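# Pin the fork link to the eye plate

## Task

Join the fork link to the eye plate with the 12 mm pin. The pin must pass through both cheeks of the fork and through the eye, and its head must rest against the fork on the side facing the parts box. Forcing the pin into the solid metal of the fork cheeks or the eye plate is a failure. When you finish, neither gripper, alone or together with the other, may still be holding any loose object other than the fork link or the fitted pin. The joint must stay assembled on its own, because a result that holds only while the robot supports it does not count.

## Robot and tools

Robot: two xArm6 arms, each with a parallel gripper, named left_arm and right_arm. Each arm has 6 revolute joints in this order: waist, shoulder, elbow, forearm roll, wrist pitch, wrist roll. The gripper opening is a seventh value. The bases sit in the scene frame at left_arm (-0.010, +0.372, 0) m with quat_wxyz (+0.998, 0, 0, -0.057) and right_arm (+0.012, -0.302, 0) m with quat_wxyz (+0.999, 0, 0, +0.051).

Scene frame: the origin is on the tabletop midway between the arms. +z is up, +x points out over the table, and left_arm is on the +y side. The names left and right refer to the arms only, not to sides of any image.

Gripper frame: the fingers point along the gripper's +z and close along its y axis. end_effector_position is the pinch point between the closed pads, about 2 cm behind the fingertips. As the fingers close, the tips move about 10 mm further along +z. Reported hand positions can be somewhat off, more so at long reach.

execute_actions(actions, pictures): actions is a list holding exactly one item or none.
- [] only returns the current state.
- {"rows": [...], "steps": n} runs a motion. n is from 1 to 15 control steps of 1/30 s each, default 15. There can be up to 15 rows. Each row is used for one step, and the last row repeats if there are fewer rows than steps.
- {"steps": n} with no rows is a wait of up to 300 steps, counted from the previous result. Your reply time is included in it.
pictures is a boolean that turns the camera images on or off. By default every result includes them.

Each row is one flat list of 14 numbers covering both arms, even when only one arm moves: the left_arm waist, shoulder, elbow, forearm roll, wrist pitch, wrist roll and opening, then the same seven for right_arm. The joint values are absolute target angles in radians, in the same form the Joint positions line prints them. They are not offsets. Stated ranges in radians: waist -6.283 to 6.283, shoulder -2.059 to 2.094, elbow -3.927 to 0.192, forearm roll -6.283 to 6.283, wrist pitch -1.693 to 3.142, wrist roll -6.283 to 6.283. The true limits may differ by up to 0.010. A target more than 0.010 beyond a range end, and further out than the joint's last reported angle, gets the whole call refused, and nothing is sent. A target past the real end is clipped to that end, and a "joint sent to its limit" line may appear, possibly about an earlier motion. Opening is an absolute value from -1 (closed) to +1 (fully open, pads 0.084 m apart).

Motion limits: each joint target moves at most 3.14 rad/s and takes 0.16 s to reach full speed. An arm's joints are synchronized so they arrive together. Each step's target stays within 0.623 rad of the measured angle. If a step would shift the hand more than 70 mm from where it is now, that arm's targets are scaled back. The arms keep moving toward the last row you sent while you think or wait. They give up once everything has nearly stopped, or when a step is HELD. Fingers already moving keep moving after that.

Result lines:
- A state line per arm gives end_effector_position (m), end_effector_quat_wxyz and the linear and angular velocities, all in the scene frame.
- Joint positions and Joint velocities give one block per arm: six joints (rad, rad/s), then the pad gap (m, m/s).
- grip_measured is the measured opening, on the same -1..1 scale you command.
- Joint torques are total drive output, in joint order. They carry offsets and noise and are never zero, even in free air.
- "joint command not followed" means a clearance check altered or blocked joint targets on some steps.
- HELD marks steps on which your row, or part of it, was not sent.
- MOTOR HOT appears from 65 °C. At 80 °C there is an OVER-TEMPERATURE FAULT and the brakes lock until the motors cool.
- In a TORQUE FAULT, a joint hit its load limit, so the arm backs off, stops for 10 s and drops the rest of the call. Load limits in N m: waist 43.5, shoulder 43.5, elbow 26.1, forearm roll 26.1, wrist pitch 17.4, wrist roll 17.4. A held object's weight counts toward them.

Gripping: to keep a part, keep commanding an opening clearly below grip_measured. The lower you go, the harder the squeeze, up to about 24 N per pad for parts up to about 6 cm wide. Closing fast can overshoot the force. Commanding the grip_measured value you read still gives a light hold on parts up to about 6 cm, weaker for wider ones.

Cameras: cam_left_wrist and cam_right_wrist, each 672x504, are mounted on the wrists. Their poses follow the arm joints, and the calibration may be slightly off. zoom_image(camera, region) returns an enlarged crop of that camera's latest image. region is [x0, y0, x1, y1] in pixels with the origin at the top-left, and at most 504x504.

read_manual(section) only returns the licence texts, with "licences" as the default. It does not move anything.

finished_scene(scene) ends and grades the current scene, given by its number. It cannot be undone. If you reply without calling a tool, the run ends.

Suggested order: look first, locate the pin, fork and eye plate, then grasp the pin and line it up with the holes. Slide it in gently with its head on the parts-box side, release it, and move both grippers clear empty-handed before finishing.

Avoid the following:
- dropping parts or knocking them off the table
- jamming the pin into metal
- slamming, or pressing hard against anything
- letting the arms collide
- long heavy holds that heat the motors

A loose object may occasionally get a brief push from outside. Faster, smoother runs that use less effort are better.

Each tool is called after ">>>" as name(argument=value, ...), one argument or row to a line, values as JSON.

## Session

>>> execute_actions(
  actions=[],
)

Scene clock: 0.00 s of 6033.50 s.
left_arm: end_effector_position=(+0.6097, +0.2205, +0.3399) grip_measured=+1.00 end_effector_quat_wxyz=(+0.020, -0.540, +0.841, -0.029) end_effector_velocity=(+0.000, +0.000, +0.000) end_effector_angular_velocity=(-0.000, -0.001, +0.001) | right_arm: end_effector_position=(+0.4949, -0.1750, +0.3092) grip_measured=+1.00 end_effector_quat_wxyz=(-0.059, +0.814, +0.557, -0.155) end_effector_velocity=(-0.000, +0.000, +0.000) end_effector_angular_velocity=(-0.000, +0.001, +0.000)
Joint positions: left_arm=[-0.122  0.66  -2.378 -0.011  1.648  1.762  0.084] | right_arm=[ 0.154  0.422 -1.963  0.006  1.874 -0.945  0.084]
Joint velocities: left_arm=[ 0.     0.    -0.001  0.    -0.    -0.001  0.   ] | right_arm=[ 0.    -0.    -0.     0.     0.001 -0.    -0.   ]
Joint torques (N m, as the arm reports them, + toward a larger angle): no reading
Motor temperatures (°C, as the motors report them): left_arm=[29 35 36 33 34 35] | right_arm=[32 31 30 32 38 29]

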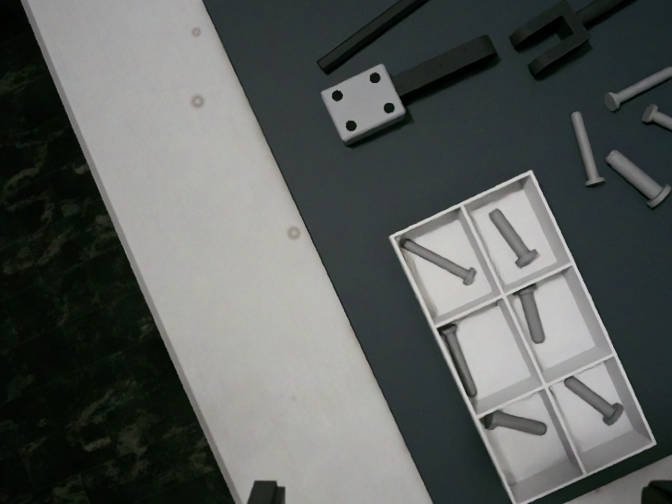

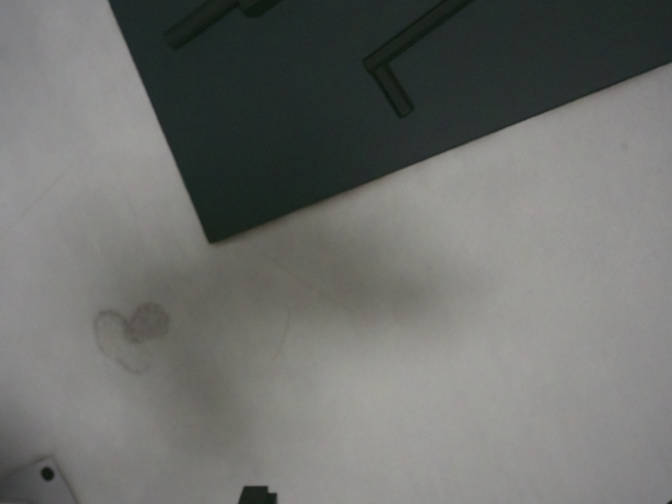

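>>> execute_actions(
  actions=[
    {"rows":[[-0.286,0.003,-1.063,0,1.06,1.171,1,0.154,0.422,-1.963,0.006,1.874,-0.945,1]]},
  ],
  pictures=false,
)

>>> execute_actions(
  actions=[
    {"steps":30},
  ],
)

Scene clock: 20.17 s of 6033.50 s.
left_arm: end_effector_position=(+0.5523, +0.1603, +0.4045) grip_measured=+1.00 end_effector_quat_wxyz=(-0.080, +0.657, -0.733, +0.157) end_effector_velocity=(-0.203, -0.006, -0.343) end_effector_angular_velocity=(+0.024, +0.503, +0.312) | right_arm: end_effector_position=(+0.4948, -0.1748, +0.3094) grip_measured=+1.00 end_effector_quat_wxyz=(-0.059, +0.814, +0.557, -0.155) end_effector_velocity=(+0.001, -0.001, +0.000) end_effector_angular_velocity=(+0.000, -0.002, -0.002)
Joint positions: left_arm=[-0.246  0.163 -1.727 -0.003  1.21   1.322  0.084] | right_arm=[ 0.154  0.422 -1.963  0.006  1.874 -0.945  0.084]
Joint velocities: left_arm=[-0.131 -0.583  1.53   0.009 -0.469 -0.471  0.   ] | right_arm=[-0.002 -0.    -0.     0.    -0.002  0.    -0.   ]
Joint torques (N m, as the arm reports them, + toward a larger angle): left_arm=[  4.29  -6.03 -15.83   0.6   -0.93   0.64] | right_arm=[ -0.55 -21.88 -12.81  -0.24  -0.94   0.53]
Motor temperatures (°C, as the motors report them): left_arm=[29 36 38 33 34 35] | right_arm=[32 31 32 32 38 29]
Steps of this call (steps 1 to 90: nothing new was sent; then 16.67 s passed at rest; steps 91 to 105: all 15 steps of this action). Readings (joint positions):
91: left_arm=[-0.122 0.660 -2.377 -0.011 1.648 1.762] | right_arm=[0.154 0.422 -1.963 0.006 1.874 -0.945]
92: left_arm=[-0.123 0.657 -2.373 -0.011 1.644 1.758] | right_arm=[0.154 0.422 -1.963 0.006 1.874 -0.945]
94: left_arm=[-0.132 0.621 -2.327 -0.010 1.604 1.718] | right_arm=[0.154 0.422 -1.963 0.006 1.874 -0.945]
98: left_arm=[-0.174 0.459 -2.170 -0.008 1.464 1.578] | right_arm=[0.154 0.422 -1.963 0.006 1.874 -0.945]
105: the state above

Scene clock: 21.17 s of 6033.50 s.
left_arm: end_effector_position=(+0.4211, +0.1902, +0.2005) grip_measured=+1.00 end_effector_quat_wxyz=(-0.000, +0.707, -0.707, +0.001) end_effector_velocity=(-0.003, +0.001, -0.004) end_effector_angular_velocity=(+0.004, +0.008, +0.000) | right_arm: end_effector_position=(+0.4948, -0.1748, +0.3094) grip_measured=+1.00 end_effector_quat_wxyz=(-0.059, +0.814, +0.557, -0.155) end_effector_velocity=(+0.000, +0.000, +0.000) end_effector_angular_velocity=(+0.000, -0.002, +0.000)
Joint positions: left_arm=[-0.286  0.003 -1.064 -0.     1.06   1.171  0.084] | right_arm=[ 0.154  0.422 -1.963  0.006  1.874 -0.945  0.084]
Joint velocities: left_arm=[-0.001 -0.001  0.01   0.001 -0.001 -0.001 -0.   ] | right_arm=[ 0.    -0.001  0.     0.    -0.001  0.     0.   ]
Joint torques (N m, as the arm reports them, + toward a larger angle): left_arm=[ -0.3  -29.08 -20.4    0.39  -1.26   0.31] | right_arm=[ -0.05 -21.99 -12.92  -0.21  -0.88   0.58]
Motor temperatures (°C, as the motors report them): left_arm=[29 36 39 33 34 35] | right_arm=[32 31 32 32 38 29]
Steps of this call (steps 1 to 30: the robot went on to your last target). Readings (joint positions):
1: left_arm=[-0.249 0.149 -1.679 -0.003 1.197 1.309] | right_arm=[0.154 0.422 -1.963 0.006 1.874 -0.945]
2: left_arm=[-0.251 0.141 -1.637 -0.003 1.188 1.300] | right_arm=[0.154 0.422 -1.963 0.006 1.874 -0.945]
4: left_arm=[-0.255 0.128 -1.558 -0.002 1.172 1.283] | right_arm=[0.154 0.422 -1.963 0.006 1.874 -0.945]
8: left_arm=[-0.264 0.093 -1.413 -0.001 1.139 1.250] | right_arm=[0.154 0.422 -1.963 0.006 1.874 -0.945]
30: the state above
camera_calibration (this result's frames):
cam_left_wrist: T_world_to_cam=[[-0.999704, -0.00836241, 0.0228308, 0.448015], [-0.00854468, 0.999932, -0.0078976, -0.119387], [-0.0227632, -0.00809035, -0.999708, 0.343131], [0, 0, 0, 1]] pos_world=[0.454673, 0.125902, 0.331859]
cam_right_wrist: T_world_to_cam=[[0.893131, -0.362248, -0.266632, -0.393289], [-0.323136, -0.9291, 0.179881, 0.00756822], [-0.312889, -0.0744986, -0.946863, 0.56128], [0, 0, 0, 1]] pos_world=[0.529323, -0.0936221, 0.425231]

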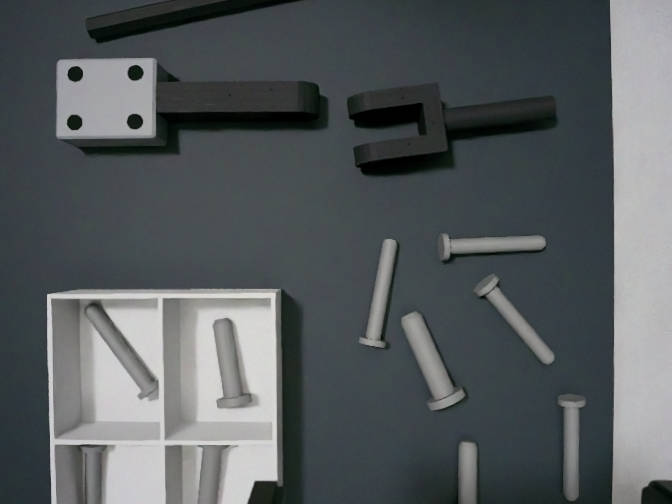

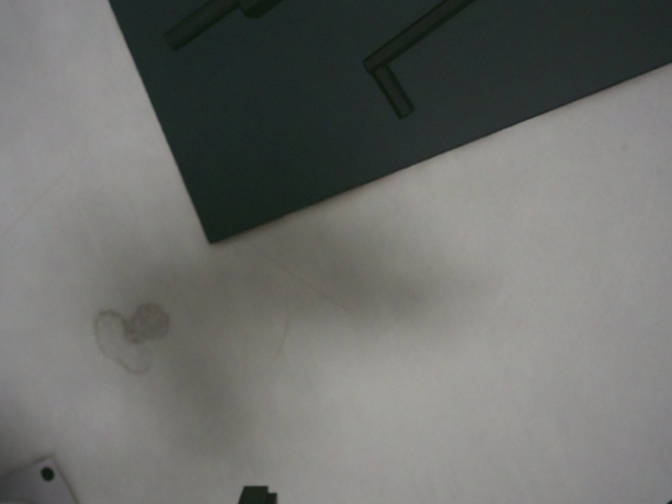

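>>> zoom_image(
  camera="cam_left_wrist",
  region=[150, 200, 620, 504],
)

>>> zoom_image(
  camera="cam_left_wrist",
  region=[50, 40, 554, 200],
)

Region (150, 200, 620, 504) of cam_left_wrist's 672x504 image, scaled by 1.072, with more detail than that image has; it fills the top 326 rows of this view, and the rest is white.

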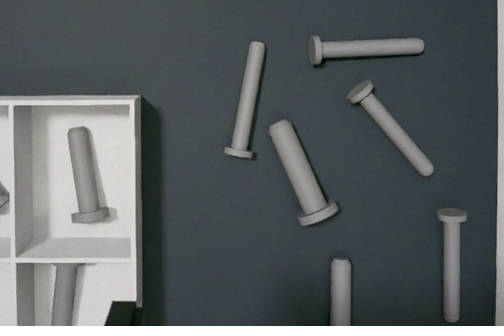

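Region (50, 40, 554, 200) of cam_left_wrist's 672x504 image, scaled by 1.000; it fills the top 160 rows of this view, and the rest is white.

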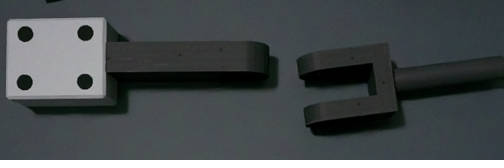

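>>> execute_actions(
  actions=[
    {"rows":[[-0.286,0.003,-1.063,0,1.06,1.171,1,0.57,0.358,-0.279,0,-1.25,-3.14,1]]},
  ],
  pictures=false,
)

>>> execute_actions(
  actions=[
    {"steps":75},
  ],
)

Scene clock: 37.07 s of 6033.50 s.
left_arm: end_effector_position=(+0.4207, +0.1903, +0.2000) grip_measured=+1.00 end_effector_quat_wxyz=(+0.000, +0.707, -0.707, +0.000) end_effector_velocity=(-0.000, +0.000, -0.000) end_effector_angular_velocity=(+0.001, +0.001, -0.001) | right_arm: end_effector_position=(+0.4604, -0.0768, +0.1886) grip_measured=+1.00 end_effector_quat_wxyz=(-0.065, +0.614, +0.775, -0.135) end_effector_velocity=(-0.136, +0.144, -0.326) end_effector_angular_velocity=(+0.288, +0.084, +1.353)
Joint positions: left_arm=[-0.286  0.003 -1.063 -0.     1.06   1.171  0.084] | right_arm=[ 0.363  0.39  -1.571  0.003  1.481 -1.337  0.084]
Joint velocities: left_arm=[ 0.    -0.     0.001  0.     0.     0.001  0.   ] | right_arm=[ 0.381 -0.056  1.021 -0.006 -1.016 -1.017  0.   ]
Joint torques (N m, as the arm reports them, + toward a larger angle): left_arm=[ -0.27 -28.86 -20.28   0.44  -1.07   0.27] | right_arm=[ -1.38 -21.56 -13.04  -0.34  -0.64   0.5 ]
Motor temperatures (°C, as the motors report them): left_arm=[29 36 39 33 34 35] | right_arm=[32 31 33 32 38 29]
Steps of this call (steps 1 to 15: the robot went on to your last target; steps 16 to 90: nothing new was sent; then 12.40 s passed at rest; steps 91 to 105: all 15 steps of this action). Readings (joint positions):
91: left_arm=[-0.286 0.003 -1.063 -0.000 1.060 1.171] | right_arm=[0.154 0.422 -1.963 0.006 1.874 -0.945]
92: left_arm=[-0.286 0.003 -1.063 0.000 1.060 1.171] | right_arm=[0.156 0.421 -1.959 0.006 1.869 -0.950]
94: left_arm=[-0.286 0.003 -1.063 -0.000 1.060 1.171] | right_arm=[0.179 0.414 -1.923 0.005 1.829 -0.990]
98: left_arm=[-0.286 0.003 -1.063 -0.000 1.060 1.171] | right_arm=[0.259 0.406 -1.798 0.005 1.709 -1.110]
105: the state above

Scene clock: 47.67 s of 6033.50 s.
left_arm: end_effector_position=(+0.4207, +0.1903, +0.2000) grip_measured=+1.00 end_effector_quat_wxyz=(+0.000, +0.707, -0.707, +0.000) end_effector_velocity=(+0.000, -0.000, +0.001) end_effector_angular_velocity=(-0.001, -0.001, +0.001) | right_arm: end_effector_position=(+0.3884, -0.0490, +0.0383) grip_measured=+1.00 end_effector_quat_wxyz=(-0.056, +0.294, +0.951, -0.072) end_effector_velocity=(-0.001, +0.000, -0.000) end_effector_angular_velocity=(-0.001, +0.001, +0.001)
Joint positions: left_arm=[-0.286  0.003 -1.063  0.     1.06   1.171  0.084] | right_arm=[ 0.492  0.351 -1.035 -0.004  0.866 -1.945  0.084]
Joint velocities: left_arm=[-0.    -0.001 -0.    -0.001 -0.    -0.001 -0.   ] | right_arm=[ 0.001  0.001  0.     0.     0.    -0.    -0.   ]
Joint torques (N m, as the arm reports them, + toward a larger angle): left_arm=[ -0.64 -29.09 -20.36   0.37  -1.36   0.39] | right_arm=[ -0.2  -19.19 -11.21  -0.2   -1.13   0.6 ]
Motor temperatures (°C, as the motors report them): left_arm=[29 36 40 33 34 35] | right_arm=[32 31 33 32 38 29]
TORQUE FAULT: the external load on joint 3 (elbow) of the right arm reached its load limit, and that arm stopped for 10 seconds. A torque fault stops only its own arm. That arm's remaining commands of this call were not run. Joint 3 (elbow) of that arm moved back by up to 3 degrees. That arm holds there, with its grip as last carried out, and accepts commands again: back off and push less far. That arm stops again, at the same cost, whenever a joint's load reaches its limit.
The stop of the right arm began at step 18 of this call (marked STOPPED below). From that step on that arm followed nothing that you had sent. Nothing is kept back now, and the robot has no last target.
Steps of this call (steps 1 to 75: the robot went on to your last target; steps 76 to 318: the stop continued). Readings (joint positions):
1: left_arm=[-0.286 0.003 -1.063 0.000 1.060 1.171] | right_arm=[0.376 0.388 -1.537 0.003 1.447 -1.372]
2: left_arm=[-0.286 0.003 -1.063 -0.000 1.060 1.171] | right_arm=[0.387 0.387 -1.502 0.003 1.413 -1.406]
4: left_arm=[-0.286 0.003 -1.063 0.000 1.060 1.171] | right_arm=[0.409 0.383 -1.432 0.002 1.342 -1.476]
8: left_arm=[-0.286 0.003 -1.063 0.000 1.060 1.171] | right_arm=[0.446 0.378 -1.289 0.002 1.199 -1.620]
18: left_arm=[-0.286 0.003 -1.063 -0.000 1.060 1.171] | right_arm=[0.489 0.344 -0.984 -0.006 0.864 -1.945] STOPPED (the right arm)
318: the state above
camera_calibration (this result's frames):
cam_left_wrist: T_world_to_cam=[[-0.999678, -0.00840505, 0.0239276, 0.447388], [-0.00858475, 0.999936, -0.00741738, -0.119601], [-0.0238637, -0.0076204, -0.999686, 0.343001], [0, 0, 0, 1]] pos_world=[0.454403, 0.125967, 0.331302]
cam_right_wrist: T_world_to_cam=[[0.544423, 0.822429, -0.164969, -0.135316], [0.825362, -0.560308, -0.06951, -0.27967], [-0.149601, -0.0983167, -0.983846, 0.217455], [0, 0, 0, 1]] pos_world=[0.33703, -0.0240338, 0.172179]

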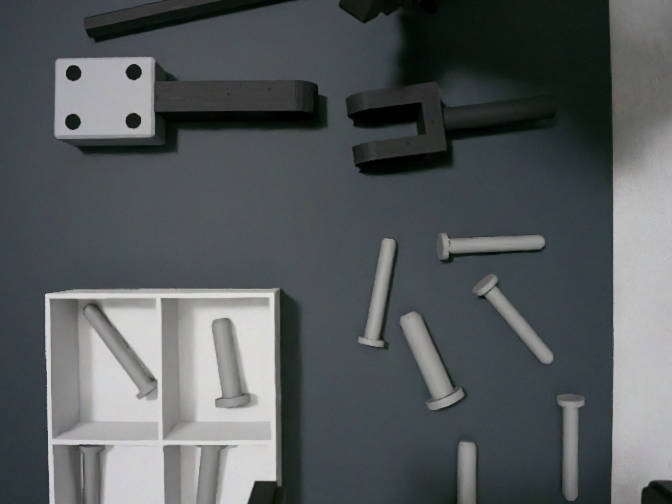

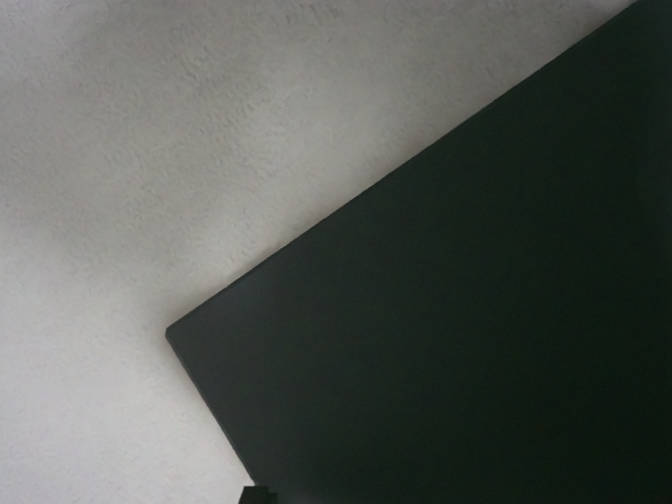

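Paths aren't linear. Stage it: lift, rotate the wrist, then the elbow.

>>> execute_actions(
  actions=[
    {"rows":[[-0.286,0.003,-1.063,0,1.06,1.171,1,0.5,0.1,-1.035,0,0.866,-2.5,1]]},
  ],
  pictures=false,
)

>>> execute_actions(
  actions=[
    {"rows":[[-0.286,0.003,-1.063,0,1.06,1.171,1,0.4,0.1,-1.035,0,-0.8,-3.14,1]]},
  ],
  pictures=false,
)

>>> execute_actions(
  actions=[
    {"steps":40},
  ],
  pictures=false,
)

>>> execute_actions(
  actions=[
    {"rows":[[-0.286,0.003,-1.063,0,1.06,1.171,1,0.57,0.358,-0.279,0,-1.25,-3.14,1]]},
  ],
  pictures=false,
)

>>> execute_actions(
  actions=[
    {"steps":50},
  ],
)

Scene clock: 56.37 s of 6033.50 s.
left_arm: end_effector_position=(+0.4207, +0.1903, +0.2000) grip_measured=+1.00 end_effector_quat_wxyz=(+0.000, +0.707, -0.707, +0.000) end_effector_velocity=(-0.000, -0.000, -0.000) end_effector_angular_velocity=(-0.000, +0.000, -0.000) | right_arm: end_effector_position=(+0.4211, -0.0220, +0.1528) grip_measured=+1.00 end_effector_quat_wxyz=(+0.024, +0.039, +0.999, +0.018) end_effector_velocity=(+0.003, +0.006, +0.065) end_effector_angular_velocity=(+0.051, -0.113, +0.404)
Joint positions: left_arm=[-0.286  0.003 -1.063 -0.     1.06   1.171  0.084] | right_arm=[ 0.5    0.113 -1.038 -0.     0.865 -2.463  0.084]
Joint velocities: left_arm=[-0.     0.     0.    -0.001  0.     0.    -0.   ] | right_arm=[ 0.006 -0.152  0.025  0.003  0.005 -0.401 -0.   ]
Joint torques (N m, as the arm reports them, + toward a larger angle): left_arm=[ -0.3  -29.02 -20.51  -0.05  -1.37   0.38] | right_arm=[ -0.18 -12.92 -10.72  -0.29  -1.15   1.19]
Motor temperatures (°C, as the motors report them): left_arm=[29 36 40 33 34 35] | right_arm=[32 32 33 32 38 29]
Steps of this call (steps 1 to 90: nothing new was sent; then 5.20 s passed at rest; steps 91 to 105: all 15 steps of this action). Readings (joint positions):
91: left_arm=[-0.286 0.003 -1.063 0.000 1.060 1.171] | right_arm=[0.492 0.351 -1.035 -0.004 0.866 -1.945]
92: left_arm=[-0.286 0.003 -1.063 -0.000 1.060 1.171] | right_arm=[0.492 0.350 -1.035 -0.004 0.866 -1.950]
94: left_arm=[-0.286 0.003 -1.063 0.000 1.060 1.171] | right_arm=[0.493 0.333 -1.032 -0.004 0.867 -1.993]
98: left_arm=[-0.286 0.003 -1.063 0.000 1.060 1.171] | right_arm=[0.496 0.239 -1.036 -0.002 0.866 -2.193]
105: the state above

Scene clock: 56.87 s of 6033.50 s.
left_arm: end_effector_position=(+0.4207, +0.1903, +0.2000) grip_measured=+1.00 end_effector_quat_wxyz=(+0.000, +0.707, -0.707, +0.000) end_effector_velocity=(+0.000, -0.000, +0.001) end_effector_angular_velocity=(-0.001, -0.001, -0.000) | right_arm: end_effector_position=(+0.5477, +0.0120, +0.2553) grip_measured=+1.00 end_effector_quat_wxyz=(+0.313, -0.155, +0.929, +0.120) end_effector_velocity=(+0.234, +0.069, +0.358) end_effector_angular_velocity=(+0.469, -1.604, +0.405)
Joint positions: left_arm=[-0.286  0.003 -1.063  0.     1.06   1.171  0.084] | right_arm=[ 0.429  0.103 -1.035 -0.     0.249 -2.941  0.084]
Joint velocities: left_arm=[-0.    -0.    -0.001 -0.001 -0.     0.001 -0.   ] | right_arm=[-0.095 -0.011 -0.003  0.    -1.606 -0.645  0.   ]
Joint torques (N m, as the arm reports them, + toward a larger angle): left_arm=[ -0.35 -28.94 -20.5    0.29  -1.36   0.24] | right_arm=[  0.05 -17.86 -13.6   -0.42  -2.28   0.74]
Motor temperatures (°C, as the motors report them): left_arm=[29 36 40 33 34 35] | right_arm=[32 31 33 32 38 29]
Steps of this call (steps 1 to 15: all 15 steps of this action). Readings (joint positions):
1: left_arm=[-0.286 0.003 -1.063 0.000 1.060 1.171] | right_arm=[0.500 0.109 -1.037 -0.000 0.865 -2.474]
2: left_arm=[-0.286 0.003 -1.063 -0.000 1.060 1.171] | right_arm=[0.499 0.108 -1.035 -0.000 0.861 -2.486]
4: left_arm=[-0.286 0.003 -1.063 0.000 1.060 1.171] | right_arm=[0.493 0.107 -1.033 -0.000 0.819 -2.533]
8: left_arm=[-0.286 0.003 -1.063 0.000 1.060 1.171] | right_arm=[0.463 0.106 -1.034 -0.000 0.619 -2.721]
15: the state above

Scene clock: 58.20 s of 6033.50 s.
left_arm: end_effector_position=(+0.4207, +0.1903, +0.2000) grip_measured=+1.00 end_effector_quat_wxyz=(+0.000, +0.707, -0.707, +0.000) end_effector_velocity=(+0.000, -0.000, +0.000) end_effector_angular_velocity=(-0.000, -0.000, +0.000) | right_arm: end_effector_position=(+0.5722, +0.0046, +0.5197) grip_measured=+1.00 end_effector_quat_wxyz=(+0.739, -0.160, +0.627, +0.190) end_effector_velocity=(-0.000, +0.000, +0.001) end_effector_angular_velocity=(+0.001, -0.002, +0.001)
Joint positions: left_arm=[-0.286  0.003 -1.063  0.     1.06   1.171  0.084] | right_arm=[ 0.4    0.1   -1.035 -0.    -0.8   -3.14   0.084]
Joint velocities: left_arm=[ 0.     0.    -0.001 -0.    -0.     0.    -0.   ] | right_arm=[ 0.001 -0.    -0.    -0.    -0.002 -0.     0.   ]
Joint torques (N m, as the arm reports them, + toward a larger angle): left_arm=[ -0.43 -29.27 -20.4    0.41  -1.25   0.44] | right_arm=[ -0.2  -16.95 -12.87  -0.34  -1.4    0.61]
Motor temperatures (°C, as the motors report them): left_arm=[29 36 40 33 34 35] | right_arm=[32 31 33 32 38 29]
Steps of this call (steps 1 to 40: the robot went on to your last target). Readings (joint positions):
1: left_arm=[-0.286 0.003 -1.063 0.000 1.060 1.171] | right_arm=[0.426 0.103 -1.035 -0.000 0.195 -2.962]
2: left_arm=[-0.286 0.003 -1.063 0.000 1.060 1.171] | right_arm=[0.424 0.102 -1.035 -0.000 0.141 -2.980]
4: left_arm=[-0.286 0.003 -1.063 -0.000 1.060 1.171] | right_arm=[0.419 0.102 -1.035 -0.000 0.032 -3.012]
8: left_arm=[-0.286 0.003 -1.063 -0.000 1.060 1.171] | right_arm=[0.412 0.101 -1.035 -0.000 -0.186 -3.057]
40: the state above

Scene clock: 58.70 s of 6033.50 s.
left_arm: end_effector_position=(+0.4207, +0.1903, +0.2000) grip_measured=+1.00 end_effector_quat_wxyz=(+0.000, +0.707, -0.707, +0.000) end_effector_velocity=(+0.000, -0.000, +0.000) end_effector_angular_velocity=(+0.000, -0.000, -0.001) | right_arm: end_effector_position=(+0.5225, +0.0256, +0.3423) grip_measured=+1.00 end_effector_quat_wxyz=(+0.661, -0.204, +0.696, +0.194) end_effector_velocity=(-0.173, +0.001, -0.392) end_effector_angular_velocity=(-0.291, +0.453, +0.155)
Joint positions: left_arm=[-0.286  0.003 -1.063  0.     1.06   1.171  0.084] | right_arm=[ 0.47   0.206 -0.741 -0.    -0.984 -3.14   0.084]
Joint velocities: left_arm=[-0.     0.    -0.001  0.     0.     0.001 -0.   ] | right_arm=[ 0.156  0.234  0.714  0.    -0.41   0.    -0.   ]
Joint torques (N m, as the arm reports them, + toward a larger angle): left_arm=[ -0.15 -28.85 -20.31   0.15  -1.32   0.24] | right_arm=[  0.16 -16.41 -10.73  -0.39  -1.7    0.62]
Motor temperatures (°C, as the motors report them): left_arm=[29 36 40 33 34 35] | right_arm=[32 31 33 32 38 29]
Steps of this call (steps 1 to 15: all 15 steps of this action). Readings (joint positions):
1: left_arm=[-0.286 0.003 -1.063 0.000 1.060 1.171] | right_arm=[0.400 0.100 -1.035 0.000 -0.800 -3.140]
2: left_arm=[-0.286 0.003 -1.063 0.000 1.060 1.171] | right_arm=[0.401 0.101 -1.032 0.000 -0.804 -3.140]
4: left_arm=[-0.286 0.003 -1.063 -0.000 1.060 1.171] | right_arm=[0.410 0.111 -1.002 0.000 -0.830 -3.140]
8: left_arm=[-0.286 0.003 -1.063 -0.000 1.060 1.171] | right_arm=[0.434 0.152 -0.904 -0.000 -0.889 -3.140]
15: the state above

Scene clock: 60.37 s of 6033.50 s.
left_arm: end_effector_position=(+0.4207, +0.1903, +0.2000) grip_measured=+1.00 end_effector_quat_wxyz=(+0.000, +0.707, -0.707, +0.000) end_effector_velocity=(-0.000, +0.000, +0.000) end_effector_angular_velocity=(+0.000, +0.000, -0.000) | right_arm: end_effector_position=(+0.3730, -0.0155, +0.1393) grip_measured=+1.00 end_effector_quat_wxyz=(+0.522, -0.274, +0.787, +0.182) end_effector_velocity=(-0.000, -0.000, -0.001) end_effector_angular_velocity=(-0.002, +0.002, +0.000)
Joint positions: left_arm=[-0.286  0.003 -1.063  0.     1.06   1.171  0.084] | right_arm=[ 0.57   0.358 -0.279  0.    -1.25  -3.14   0.084]
Joint velocities: left_arm=[-0. -0.  0.  0.  0. -0. -0.] | right_arm=[ 0.     0.001  0.     0.     0.002 -0.    -0.   ]
Joint torques (N m, as the arm reports them, + toward a larger angle): left_arm=[ -0.29 -28.53 -20.26   0.27  -1.24   0.39] | right_arm=[ -0.18 -12.68  -4.31  -0.11  -2.15   0.58]
Motor temperatures (°C, as the motors report them): left_arm=[29 36 40 33 34 35] | right_arm=[32 31 33 32 38 29]
Steps of this call (steps 1 to 45: the robot went on to your last target; steps 46 to 50: nothing new was sent). Readings (joint positions):
1: left_arm=[-0.286 0.003 -1.063 -0.000 1.060 1.171] | right_arm=[0.475 0.214 -0.717 -0.000 -0.998 -3.140]
2: left_arm=[-0.286 0.003 -1.063 -0.000 1.060 1.171] | right_arm=[0.480 0.222 -0.693 -0.000 -1.012 -3.140]
4: left_arm=[-0.286 0.003 -1.063 0.000 1.060 1.171] | right_arm=[0.491 0.238 -0.644 -0.000 -1.040 -3.140]
8: left_arm=[-0.286 0.003 -1.063 0.000 1.060 1.171] | right_arm=[0.512 0.271 -0.545 -0.000 -1.097 -3.140]
50: the state above
All arms were judged still, so your last target was given up. Only a new action makes them travel on or press farther. Fingers that are still opening or closing keep moving.
camera_calibration (this result's frames):
cam_left_wrist: T_world_to_cam=[[-0.999678, -0.00840508, 0.0239277, 0.447388], [-0.00858478, 0.999936, -0.00741728, -0.119601], [-0.0238638, -0.0076203, -0.999686, 0.343001], [0, 0, 0, 1]] pos_world=[0.454403, 0.125967, 0.331302]
cam_right_wrist: T_world_to_cam=[[-0.627314, 0.77874, -0.00649631, 0.276481], [0.302381, 0.251253, 0.919477, -0.171277], [0.717665, 0.574836, -0.393091, -0.0774954], [0, 0, 0, 1]] pos_world=[0.280847, -0.127725, 0.128819]

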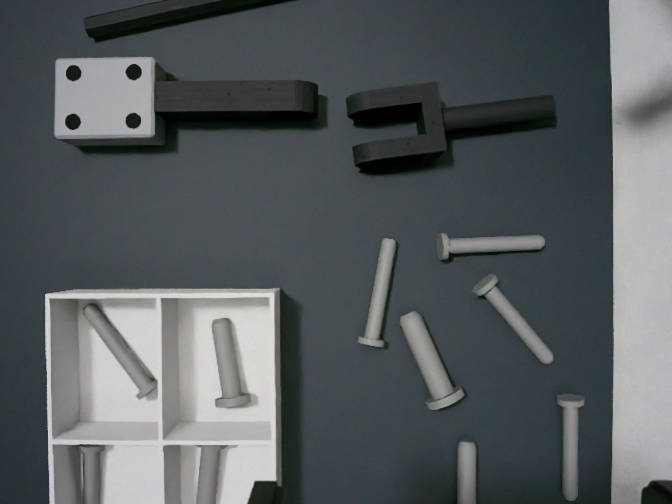

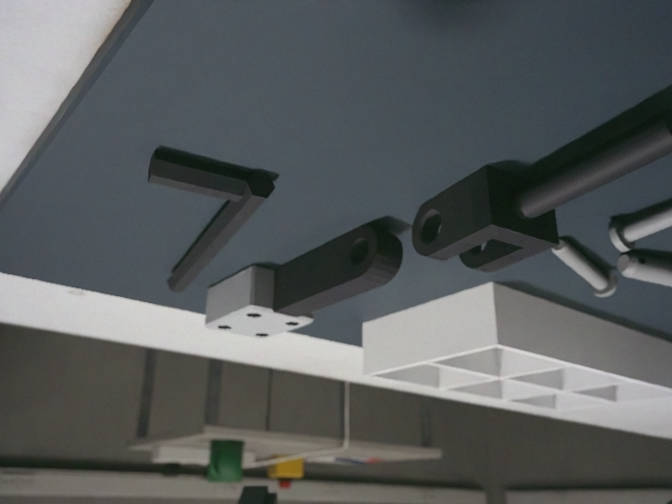

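>>> execute_actions(
  actions=[
    {"rows":[[-0.286,0.003,-1.063,0,1.06,1.171,1,0.4,0.1,-1.055,0,-0.6,0.652,1]]},
  ],
  pictures=false,
)

>>> execute_actions(
  actions=[
    {"steps":45},
  ],
  pictures=false,
)

>>> execute_actions(
  actions=[
    {"rows":[[-0.286,0.003,-1.063,0,1.06,1.171,1,0.4,0.1,-1.055,0,0.8135,0.652,1]]},
  ],
  pictures=false,
)

>>> execute_actions(
  actions=[
    {"steps":30},
  ],
  pictures=false,
)

>>> execute_actions(
  actions=[
    {"rows":[[-0.286,0.003,-1.063,0,1.06,1.171,1,0.688,0.242,-1.055,0,0.8135,0.652,0]]},
  ],
  pictures=false,
)

>>> execute_actions(
  actions=[
    {"steps":25},
  ],
)

Scene clock: 79.57 s of 6033.50 s.
left_arm: end_effector_position=(+0.4207, +0.1903, +0.2000) grip_measured=+1.00 end_effector_quat_wxyz=(+0.000, +0.707, -0.707, +0.000) end_effector_velocity=(-0.000, +0.000, -0.001) end_effector_angular_velocity=(+0.001, +0.001, -0.000) | right_arm: end_effector_position=(+0.4935, +0.0217, +0.2556) grip_measured=+1.00 end_effector_quat_wxyz=(+0.549, -0.092, +0.781, +0.282) end_effector_velocity=(+0.229, +0.046, +0.324) end_effector_angular_velocity=(+0.982, +0.199, -0.381)
Joint positions: left_arm=[-0.286  0.003 -1.063 -0.     1.06   1.171  0.084] | right_arm=[ 0.491  0.238 -0.619  0.    -0.95  -2.783  0.084]
Joint velocities: left_arm=[ 0.     0.     0.001  0.001  0.    -0.     0.   ] | right_arm=[-0.154 -0.236 -0.744 -0.     0.597  0.953  0.   ]
Joint torques (N m, as the arm reports them, + toward a larger angle): left_arm=[ -0.49 -28.94 -20.42   0.44  -1.3    0.35] | right_arm=[ -0.09 -15.86  -9.    -0.22  -2.04   0.48]
Motor temperatures (°C, as the motors report them): left_arm=[29 36 40 33 34 35] | right_arm=[32 31 31 32 38 29]
Steps of this call (steps 1 to 90: nothing new was sent; then 15.70 s passed at rest; steps 91 to 105: all 15 steps of this action). Readings (joint positions):
91: left_arm=[-0.286 0.003 -1.063 -0.000 1.060 1.171] | right_arm=[0.570 0.358 -0.279 -0.000 -1.250 -3.140]
92: left_arm=[-0.286 0.003 -1.063 0.000 1.060 1.171] | right_arm=[0.569 0.357 -0.282 -0.000 -1.245 -3.135]
94: left_arm=[-0.286 0.003 -1.063 -0.000 1.060 1.171] | right_arm=[0.559 0.343 -0.316 -0.000 -1.205 -3.096]
98: left_arm=[-0.286 0.003 -1.063 -0.000 1.060 1.171] | right_arm=[0.530 0.297 -0.436 0.000 -1.098 -2.983]
105: the state above

Scene clock: 81.07 s of 6033.50 s.
left_arm: end_effector_position=(+0.4207, +0.1903, +0.2000) grip_measured=+1.00 end_effector_quat_wxyz=(+0.000, +0.707, -0.707, +0.000) end_effector_velocity=(-0.001, +0.000, -0.001) end_effector_angular_velocity=(+0.001, +0.002, -0.000) | right_arm: end_effector_position=(+0.5895, +0.0140, +0.4821) grip_measured=+1.00 end_effector_quat_wxyz=(-0.353, +0.712, -0.019, +0.606) end_effector_velocity=(-0.000, +0.001, +0.000) end_effector_angular_velocity=(+0.923, +0.506, -0.015)
Joint positions: left_arm=[-0.286  0.003 -1.063 -0.     1.06   1.171  0.084] | right_arm=[ 0.4    0.1   -1.055  0.    -0.6    0.555  0.084]
Joint velocities: left_arm=[ 0.     0.     0.002  0.    -0.     0.    -0.   ] | right_arm=[ 0.001 -0.    -0.     0.     0.     1.053 -0.   ]
Joint torques (N m, as the arm reports them, + toward a larger angle): left_arm=[ -0.55 -28.57 -20.43   0.11  -1.16   0.33] | right_arm=[ -0.03 -17.39 -13.35  -0.47  -1.74  -0.45]
Motor temperatures (°C, as the motors report them): left_arm=[29 36 40 33 34 35] | right_arm=[32 31 32 32 38 29]
Steps of this call (steps 1 to 45: the robot went on to your last target). Readings (joint positions):
1: left_arm=[-0.286 0.003 -1.063 0.000 1.060 1.171] | right_arm=[0.486 0.230 -0.643 0.000 -0.930 -2.750]
2: left_arm=[-0.286 0.003 -1.063 -0.000 1.060 1.171] | right_arm=[0.481 0.223 -0.668 0.000 -0.911 -2.717]
4: left_arm=[-0.286 0.003 -1.063 0.000 1.060 1.171] | right_arm=[0.471 0.207 -0.715 0.000 -0.873 -2.644]
8: left_arm=[-0.286 0.003 -1.063 0.000 1.060 1.171] | right_arm=[0.452 0.179 -0.806 0.000 -0.800 -2.477]
45: the state above

Scene clock: 81.57 s of 6033.50 s.
left_arm: end_effector_position=(+0.4207, +0.1903, +0.2000) grip_measured=+1.00 end_effector_quat_wxyz=(+0.000, +0.707, -0.707, +0.000) end_effector_velocity=(-0.000, +0.000, -0.001) end_effector_angular_velocity=(+0.000, +0.002, +0.001) | right_arm: end_effector_position=(+0.5829, +0.0105, +0.3157) grip_measured=+1.00 end_effector_quat_wxyz=(-0.238, +0.896, -0.063, +0.370) end_effector_velocity=(-0.137, -0.075, -0.407) end_effector_angular_velocity=(-0.774, +1.464, -0.020)
Joint positions: left_arm=[-0.286  0.003 -1.063 -0.     1.06   1.171  0.084] | right_arm=[ 0.4    0.1   -1.055 -0.     0.044  0.643  0.084]
Joint velocities: left_arm=[ 0.     0.001  0.001 -0.     0.    -0.     0.   ] | right_arm=[-0.001  0.002  0.002  0.     1.652  0.031 -0.   ]
Joint torques (N m, as the arm reports them, + toward a larger angle): left_arm=[ -0.34 -28.83 -20.17   0.21  -1.43   0.06] | right_arm=[ -0.05 -17.89 -13.78  -0.38  -2.59   0.46]
Motor temperatures (°C, as the motors report them): left_arm=[29 36 40 33 34 35] | right_arm=[32 31 32 32 38 29]
Steps of this call (steps 1 to 15: all 15 steps of this action). Readings (joint positions):
1: left_arm=[-0.286 0.003 -1.063 -0.000 1.060 1.171] | right_arm=[0.400 0.100 -1.055 0.000 -0.600 0.584]
2: left_arm=[-0.286 0.003 -1.063 0.000 1.060 1.171] | right_arm=[0.400 0.100 -1.055 0.000 -0.595 0.604]
4: left_arm=[-0.286 0.003 -1.063 0.000 1.060 1.171] | right_arm=[0.400 0.099 -1.056 -0.000 -0.553 0.622]
8: left_arm=[-0.286 0.003 -1.063 -0.000 1.060 1.171] | right_arm=[0.400 0.100 -1.055 -0.000 -0.343 0.632]
15: the state above

Scene clock: 82.57 s of 6033.50 s.
left_arm: end_effector_position=(+0.4207, +0.1903, +0.2000) grip_measured=+1.00 end_effector_quat_wxyz=(+0.000, +0.707, -0.707, +0.000) end_effector_velocity=(-0.000, +0.000, -0.000) end_effector_angular_velocity=(+0.001, +0.001, -0.001) | right_arm: end_effector_position=(+0.4651, -0.0541, +0.1720) grip_measured=+1.00 end_effector_quat_wxyz=(-0.039, +0.995, -0.075, +0.059) end_effector_velocity=(-0.000, -0.001, +0.000) end_effector_angular_velocity=(-0.001, +0.001, -0.002)
Joint positions: left_arm=[-0.286  0.003 -1.063  0.     1.06   1.171  0.084] | right_arm=[ 0.4    0.1   -1.055  0.     0.813  0.652  0.084]
Joint velocities: left_arm=[-0.     0.     0.001  0.     0.     0.     0.   ] | right_arm=[-0.002 -0.002  0.001 -0.     0.003 -0.     0.   ]
Joint torques (N m, as the arm reports them, + toward a larger angle): left_arm=[ -0.11 -28.79 -20.23   0.34  -1.41   0.29] | right_arm=[ -0.23 -17.37 -13.35  -0.31  -1.74   0.65]
Motor temperatures (°C, as the motors report them): left_arm=[29 36 40 33 34 35] | right_arm=[32 31 32 32 38 29]
Steps of this call (steps 1 to 30: the robot went on to your last target). Readings (joint positions):
1: left_arm=[-0.286 0.003 -1.063 -0.000 1.060 1.171] | right_arm=[0.400 0.100 -1.055 -0.000 0.100 0.644]
2: left_arm=[-0.286 0.003 -1.063 0.000 1.060 1.171] | right_arm=[0.400 0.100 -1.055 -0.000 0.155 0.644]
4: left_arm=[-0.286 0.003 -1.063 -0.000 1.060 1.171] | right_arm=[0.400 0.100 -1.055 -0.000 0.266 0.646]
8: left_arm=[-0.286 0.003 -1.063 0.000 1.060 1.171] | right_arm=[0.400 0.100 -1.055 -0.000 0.487 0.648]
30: the state above

Scene clock: 83.07 s of 6033.50 s.
left_arm: end_effector_position=(+0.4207, +0.1903, +0.2000) grip_measured=+1.00 end_effector_quat_wxyz=(+0.000, +0.707, -0.707, +0.000) end_effector_velocity=(-0.000, +0.000, -0.001) end_effector_angular_velocity=(+0.001, +0.001, +0.001) | right_arm: end_effector_position=(+0.3689, +0.0453, +0.1028) grip_measured=-0.01 end_effector_quat_wxyz=(-0.002, +0.998, +0.060, +0.002) end_effector_velocity=(-0.076, +0.057, -0.046) end_effector_angular_velocity=(-0.064, +0.065, +0.188)
Joint positions: left_arm=[-0.286  0.003 -1.063  0.     1.06   1.171  0.084] | right_arm=[ 0.671  0.234 -1.053  0.     0.814  0.652  0.044]
Joint velocities: left_arm=[-0.     0.     0.001  0.001 -0.    -0.001  0.   ] | right_arm=[ 0.189  0.094 -0.003 -0.     0.     0.001  0.   ]
Joint torques (N m, as the arm reports them, + toward a larger angle): left_arm=[ -0.31 -29.   -20.48   0.09  -1.18   0.25] | right_arm=[ -4.04 -21.45 -13.82  -0.47  -1.72   0.65]
Motor temperatures (°C, as the motors report them): left_arm=[29 36 40 33 34 35] | right_arm=[32 31 32 32 38 29]
Steps of this call (steps 1 to 15: all 15 steps of this action). Readings (joint positions):
1: left_arm=[-0.286 0.003 -1.063 -0.000 1.060 1.171] | right_arm=[0.400 0.100 -1.055 -0.000 0.813 0.652]
2: left_arm=[-0.286 0.003 -1.063 0.000 1.060 1.171] | right_arm=[0.403 0.101 -1.056 -0.000 0.813 0.652]
4: left_arm=[-0.286 0.003 -1.063 -0.000 1.060 1.171] | right_arm=[0.437 0.117 -1.058 -0.000 0.813 0.652]
8: left_arm=[-0.286 0.003 -1.063 0.000 1.060 1.171] | right_arm=[0.538 0.168 -1.054 0.000 0.814 0.652]
15: the state above

Scene clock: 83.90 s of 6033.50 s.
left_arm: end_effector_position=(+0.4207, +0.1903, +0.2000) grip_measured=+1.00 end_effector_quat_wxyz=(+0.000, +0.707, -0.707, +0.000) end_effector_velocity=(+0.000, -0.000, +0.000) end_effector_angular_velocity=(-0.001, -0.001, -0.000) | right_arm: end_effector_position=(+0.3627, +0.0511, +0.0998) grip_measured=-0.01 end_effector_quat_wxyz=(+0.000, +0.998, +0.068, -0.000) end_effector_velocity=(-0.000, +0.000, -0.000) end_effector_angular_velocity=(+0.000, -0.000, +0.000)
Joint positions: left_arm=[-0.286  0.003 -1.063 -0.     1.06   1.171  0.084] | right_arm=[ 0.688  0.242 -1.055 -0.     0.813  0.652  0.044]
Joint velocities: left_arm=[ 0.    -0.    -0.001 -0.001  0.     0.    -0.   ] | right_arm=[ 0.     0.001  0.     0.    -0.001  0.     0.   ]
Joint torques (N m, as the arm reports them, + toward a larger angle): left_arm=[ -0.11 -28.66 -20.2    0.25  -1.18   0.08] | right_arm=[ -0.07 -18.82 -12.39  -0.32  -1.65   0.57]
Motor temperatures (°C, as the motors report them): left_arm=[29 36 40 33 34 35] | right_arm=[32 31 32 32 38 29]
Steps of this call (steps 1 to 25: the robot went on to your last target). Readings (joint positions):
1: left_arm=[-0.286 0.003 -1.063 0.000 1.060 1.171] | right_arm=[0.676 0.237 -1.054 0.000 0.814 0.652]
2: left_arm=[-0.286 0.003 -1.063 -0.000 1.060 1.171] | right_arm=[0.679 0.238 -1.054 0.000 0.814 0.652]
4: left_arm=[-0.286 0.003 -1.063 0.000 1.060 1.171] | right_arm=[0.683 0.239 -1.055 -0.000 0.813 0.652]
8: left_arm=[-0.286 0.003 -1.063 -0.000 1.060 1.171] | right_arm=[0.686 0.241 -1.055 -0.000 0.813 0.652]
25: the state above
camera_calibration (this result's frames):
cam_left_wrist: T_world_to_cam=[[-0.999678, -0.00840515, 0.0239279, 0.447388], [-0.00858485, 0.999936, -0.00741727, -0.119601], [-0.023864, -0.0076203, -0.999686, 0.343001], [0, 0, 0, 1]] pos_world=[0.454402, 0.125967, 0.331302]
cam_right_wrist: T_world_to_cam=[[0.146829, -0.989153, 0.00420591, 0.0263476], [-0.989152, -0.146845, -0.0038204, 0.432319], [0.00439658, -0.00359934, -0.999984, 0.224888], [0, 0, 0, 1]] pos_world=[0.422772, 0.090355, 0.226425]

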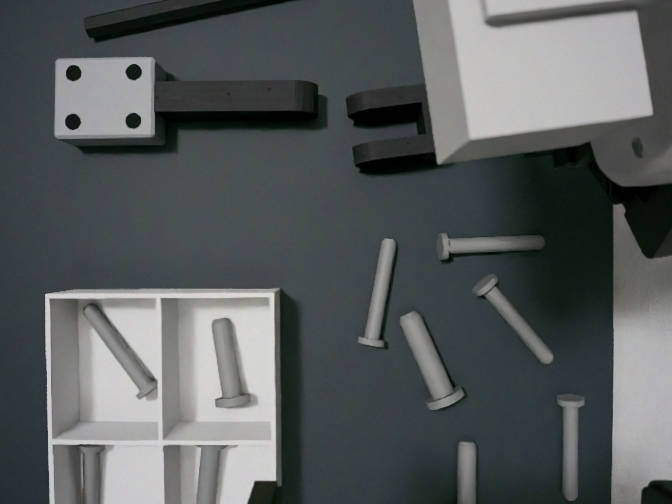

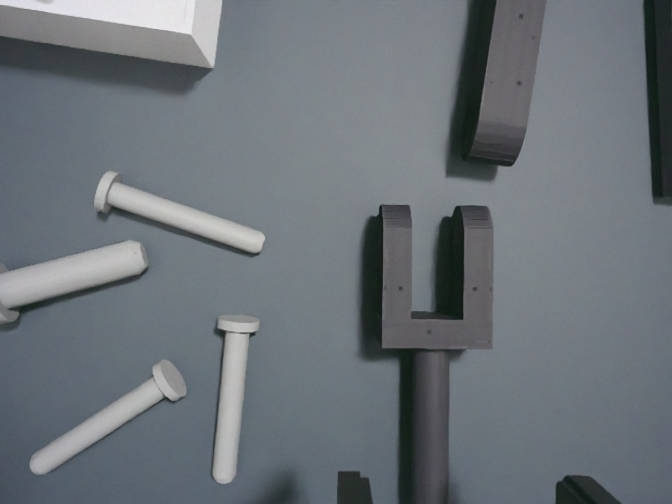

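>>> execute_actions(
  actions=[
    {"rows":[[-0.286,0.003,-1.063,0,1.06,1.171,1,0.688,0.3932,-1.0208,0,0.6276,0.652,0]]},
  ],
  pictures=false,
)

>>> execute_actions(
  actions=[
    {"steps":15},
  ],
  pictures=false,
)

>>> execute_actions(
  actions=[
    {"rows":[[-0.286,0.003,-1.063,0,1.06,1.171,1,0.688,0.3932,-1.0208,0,0.6276,0.652,-1]]},
  ],
  pictures=false,
)

>>> execute_actions(
  actions=[
    {"rows":[[-0.286,0.003,-1.063,0,1.06,1.171,1,0.684,0.391,-1.0208,0,0.63,0.788,-1]]},
  ],
  pictures=false,
)

>>> execute_actions(
  actions=[
    {"steps":10},
  ],
)

Scene clock: 94.00 s of 6033.50 s.
left_arm: end_effector_position=(+0.4207, +0.1903, +0.2000) grip_measured=+1.00 end_effector_quat_wxyz=(+0.000, +0.707, -0.707, +0.000) end_effector_velocity=(+0.000, -0.000, +0.000) end_effector_angular_velocity=(+0.000, -0.001, -0.000) | right_arm: end_effector_position=(+0.3633, +0.0518, +0.0290) grip_measured=-0.01 end_effector_quat_wxyz=(-0.001, +0.998, +0.068, +0.001) end_effector_velocity=(+0.000, +0.001, -0.003) end_effector_angular_velocity=(+0.007, -0.007, +0.001)
Joint positions: left_arm=[-0.286  0.003 -1.063  0.     1.06   1.171  0.084] | right_arm=[ 0.688  0.387 -1.022 -0.     0.633  0.652  0.044]
Joint velocities: left_arm=[-0.    -0.    -0.001  0.001  0.    -0.    -0.   ] | right_arm=[ 0.001  0.005  0.007 -0.    -0.022 -0.     0.   ]
Joint torques (N m, as the arm reports them, + toward a larger angle): left_arm=[ -0.56 -28.99 -20.39   0.22  -1.22   0.49] | right_arm=[ -0.17 -13.36 -10.95  -0.23  -3.67   0.53]
Motor temperatures (°C, as the motors report them): left_arm=[29 36 40 33 34 35] | right_arm=[32 31 33 32 38 29]
Steps of this call (steps 1 to 15: the robot went on to your last target; steps 16 to 90: nothing new was sent; then 6.60 s passed at rest; steps 91 to 105: all 15 steps of this action). Readings (joint positions):
91: left_arm=[-0.286 0.003 -1.063 -0.000 1.060 1.171] | right_arm=[0.688 0.242 -1.055 -0.000 0.813 0.652]
92: left_arm=[-0.286 0.003 -1.063 -0.000 1.060 1.171] | right_arm=[0.688 0.244 -1.055 -0.000 0.809 0.652]
94: left_arm=[-0.286 0.003 -1.063 -0.000 1.060 1.171] | right_arm=[0.688 0.272 -1.052 -0.000 0.767 0.652]
98: left_arm=[-0.286 0.003 -1.063 -0.000 1.060 1.171] | right_arm=[0.688 0.370 -1.021 0.000 0.666 0.652]
105: the state above

Scene clock: 94.50 s of 6033.50 s.
left_arm: end_effector_position=(+0.4207, +0.1903, +0.2000) grip_measured=+1.00 end_effector_quat_wxyz=(+0.000, +0.707, -0.707, +0.000) end_effector_velocity=(+0.000, -0.000, +0.000) end_effector_angular_velocity=(-0.000, -0.001, +0.000) | right_arm: end_effector_position=(+0.3635, +0.0519, +0.0280) grip_measured=-0.01 end_effector_quat_wxyz=(-0.001, +0.998, +0.069, +0.001) end_effector_velocity=(+0.001, -0.000, -0.001) end_effector_angular_velocity=(+0.002, -0.002, -0.001)
Joint positions: left_arm=[-0.286  0.003 -1.063 -0.     1.06   1.171  0.084] | right_arm=[ 0.688  0.39  -1.022 -0.     0.629  0.652  0.044]
Joint velocities: left_arm=[-0. -0. -0. -0. -0. -0.  0.] | right_arm=[-0.001  0.002  0.001 -0.    -0.005 -0.     0.   ]
Joint torques (N m, as the arm reports them, + toward a larger angle): left_arm=[ -0.27 -28.53 -20.19   0.1   -1.22   0.47] | right_arm=[-0.16 -4.69 -9.22 -0.21 -5.57  0.65]
Motor temperatures (°C, as the motors report them): left_arm=[29 36 40 33 34 35] | right_arm=[32 31 33 32 38 29]
Steps of this call (steps 1 to 15: the robot went on to your last target). Readings (joint positions):
1: left_arm=[-0.286 0.003 -1.063 -0.000 1.060 1.171] | right_arm=[0.688 0.388 -1.022 -0.000 0.632 0.652]
2: left_arm=[-0.286 0.003 -1.063 0.000 1.060 1.171] | right_arm=[0.688 0.388 -1.022 -0.000 0.632 0.652]
4: left_arm=[-0.286 0.003 -1.063 -0.000 1.060 1.171] | right_arm=[0.688 0.388 -1.022 -0.000 0.631 0.652]
8: left_arm=[-0.286 0.003 -1.063 0.000 1.060 1.171] | right_arm=[0.688 0.389 -1.022 -0.000 0.630 0.652]
15: the state above
All arms were judged still, so your last target was given up. Only a new action makes them travel on or press farther. Fingers that are still opening or closing keep moving.

Scene clock: 95.00 s of 6033.50 s.
left_arm: end_effector_position=(+0.4207, +0.1903, +0.2000) grip_measured=+1.00 end_effector_quat_wxyz=(+0.000, +0.707, -0.707, +0.000) end_effector_velocity=(-0.000, +0.000, -0.000) end_effector_angular_velocity=(+0.001, +0.000, -0.001) | right_arm: end_effector_position=(+0.3657, +0.0533, +0.0291) grip_measured=-0.61 end_effector_quat_wxyz=(-0.003, +0.998, +0.068, +0.004) end_effector_velocity=(-0.002, -0.002, -0.001) end_effector_angular_velocity=(-0.006, +0.006, +0.001)
Joint positions: left_arm=[-0.286  0.003 -1.063  0.     1.06   1.171  0.084] | right_arm=[ 0.687  0.39  -1.025 -0.     0.624  0.652  0.017]
Joint velocities: left_arm=[-0.     0.     0.     0.001 -0.     0.001 -0.   ] | right_arm=[ 0.    -0.001  0.004 -0.     0.006 -0.    -0.075]
Joint torques (N m, as the arm reports them, + toward a larger angle): left_arm=[ -0.14 -28.98 -20.5    0.15  -1.48   0.18] | right_arm=[ 1.93 -4.75 -1.89  0.26  0.04  0.67]
Motor temperatures (°C, as the motors report them): left_arm=[29 36 40 33 34 35] | right_arm=[32 31 32 32 38 29]
Steps of this call (steps 1 to 15: all 15 steps of this action). Readings (joint positions):
1: left_arm=[-0.286 0.003 -1.063 0.000 1.060 1.171] | right_arm=[0.688 0.390 -1.022 -0.000 0.629 0.652]
2: left_arm=[-0.286 0.003 -1.063 -0.000 1.060 1.171] | right_arm=[0.688 0.390 -1.022 0.000 0.628 0.652]
4: left_arm=[-0.286 0.003 -1.063 -0.000 1.060 1.171] | right_arm=[0.689 0.390 -1.023 0.000 0.626 0.652]
8: left_arm=[-0.286 0.003 -1.063 0.000 1.060 1.171] | right_arm=[0.688 0.391 -1.025 0.000 0.624 0.652]
15: the state above

Scene clock: 95.50 s of 6033.50 s.
left_arm: end_effector_position=(+0.4207, +0.1903, +0.2000) grip_measured=+1.00 end_effector_quat_wxyz=(+0.000, +0.707, -0.707, +0.000) end_effector_velocity=(-0.000, +0.000, -0.000) end_effector_angular_velocity=(+0.000, +0.001, -0.000) | right_arm: end_effector_position=(+0.3658, +0.0521, +0.0291) grip_measured=-0.74 end_effector_quat_wxyz=(-0.002, +1.000, -0.000, +0.002) end_effector_velocity=(+0.001, -0.001, +0.000) end_effector_angular_velocity=(-0.003, +0.003, -0.023)
Joint positions: left_arm=[-0.286  0.003 -1.063  0.     1.06   1.171  0.084] | right_arm=[ 0.685  0.39  -1.026  0.     0.629  0.786  0.011]
Joint velocities: left_arm=[ 0.    -0.     0.001  0.    -0.     0.     0.   ] | right_arm=[-0.003  0.001 -0.004 -0.     0.006  0.02  -0.   ]
Joint torques (N m, as the arm reports them, + toward a larger angle): left_arm=[ -0.21 -28.79 -20.42   0.28  -1.31   0.34] | right_arm=[-1.51 -6.22 -0.05 -0.28  2.1   0.96]
Motor temperatures (°C, as the motors report them): left_arm=[29 36 40 33 34 35] | right_arm=[32 31 32 32 38 29]
Steps of this call (steps 1 to 15: all 15 steps of this action). Readings (joint positions):
1: left_arm=[-0.286 0.003 -1.063 -0.000 1.060 1.171] | right_arm=[0.687 0.390 -1.024 -0.000 0.624 0.652]
2: left_arm=[-0.286 0.003 -1.063 0.000 1.060 1.171] | right_arm=[0.687 0.390 -1.024 -0.000 0.624 0.657]
4: left_arm=[-0.286 0.003 -1.063 0.000 1.060 1.171] | right_arm=[0.686 0.390 -1.024 -0.000 0.625 0.695]
8: left_arm=[-0.286 0.003 -1.063 -0.000 1.060 1.171] | right_arm=[0.685 0.390 -1.024 0.000 0.627 0.765]
15: the state above

Scene clock: 95.83 s of 6033.50 s.
left_arm: end_effector_position=(+0.4207, +0.1903, +0.2000) grip_measured=+1.00 end_effector_quat_wxyz=(+0.000, +0.707, -0.707, +0.000) end_effector_velocity=(-0.000, +0.000, -0.000) end_effector_angular_velocity=(-0.000, +0.000, -0.000) | right_arm: end_effector_position=(+0.3659, +0.0520, +0.0291) grip_measured=-0.74 end_effector_quat_wxyz=(-0.002, +1.000, -0.001, +0.002) end_effector_velocity=(+0.000, -0.001, -0.000) end_effector_angular_velocity=(-0.001, +0.001, -0.002)
Joint positions: left_arm=[-0.286  0.003 -1.063 -0.     1.06   1.171  0.084] | right_arm=[ 0.685  0.391 -1.026  0.     0.63   0.788  0.011]
Joint velocities: left_arm=[-0.    -0.     0.001 -0.     0.     0.    -0.   ] | right_arm=[-0.001  0.001 -0.001 -0.     0.002  0.001 -0.   ]
Joint torques (N m, as the arm reports them, + toward a larger angle): left_arm=[ -0.6  -28.93 -20.26   0.34  -1.28   0.25] | right_arm=[-3.07 -6.15  0.17 -0.6   2.23  1.18]
Motor temperatures (°C, as the motors report them): left_arm=[29 36 40 33 34 35] | right_arm=[32 31 32 32 38 29]
Steps of this call (steps 1 to 10: the robot went on to your last target). Readings (joint positions):
1: left_arm=[-0.286 0.003 -1.063 -0.000 1.060 1.171] | right_arm=[0.685 0.390 -1.026 0.000 0.629 0.786]
2: left_arm=[-0.286 0.003 -1.063 0.000 1.060 1.171] | right_arm=[0.685 0.390 -1.026 0.000 0.629 0.787]
4: left_arm=[-0.286 0.003 -1.063 -0.000 1.060 1.171] | right_arm=[0.685 0.390 -1.026 0.000 0.629 0.787]
8: left_arm=[-0.286 0.003 -1.063 0.000 1.060 1.171] | right_arm=[0.685 0.390 -1.026 0.000 0.630 0.788]
10: the state above
camera_calibration (this result's frames):
cam_left_wrist: T_world_to_cam=[[-0.999678, -0.00840525, 0.0239277, 0.447388], [-0.00858495, 0.999936, -0.00741737, -0.119601], [-0.0238638, -0.0076204, -0.999686, 0.343001], [0, 0, 0, 1]] pos_world=[0.454403, 0.125967, 0.331302]
cam_right_wrist: T_world_to_cam=[[0.00798483, -0.999968, -0.000264048, 0.0785634], [-0.999934, -0.00798237, -0.00827209, 0.432207], [0.00826972, 0.000330082, -0.999966, 0.15258], [0, 0, 0, 1]] pos_world=[0.430289, 0.0819605, 0.156171]

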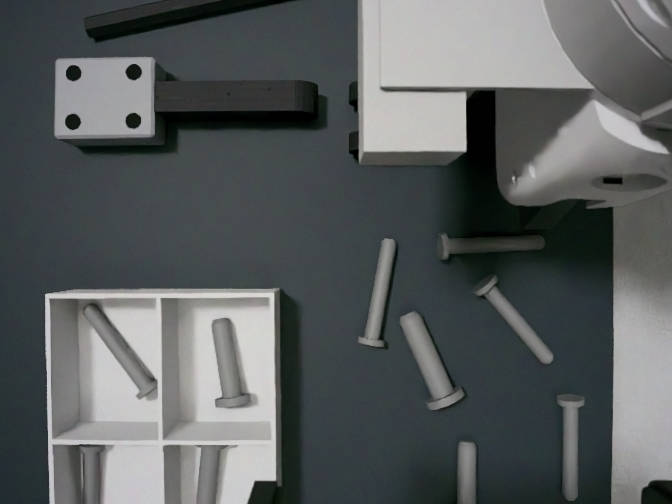

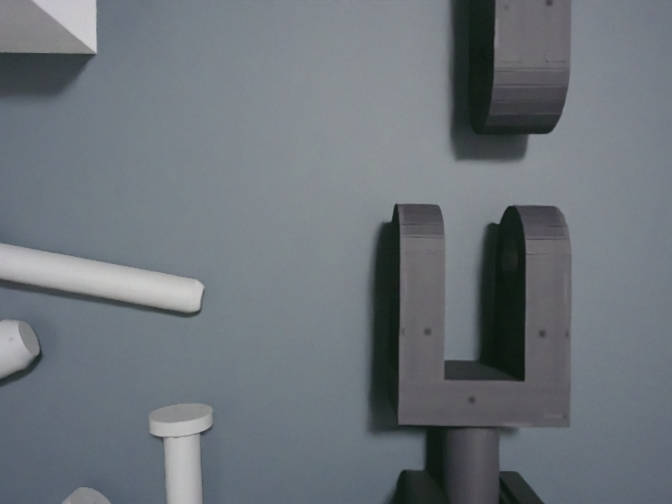

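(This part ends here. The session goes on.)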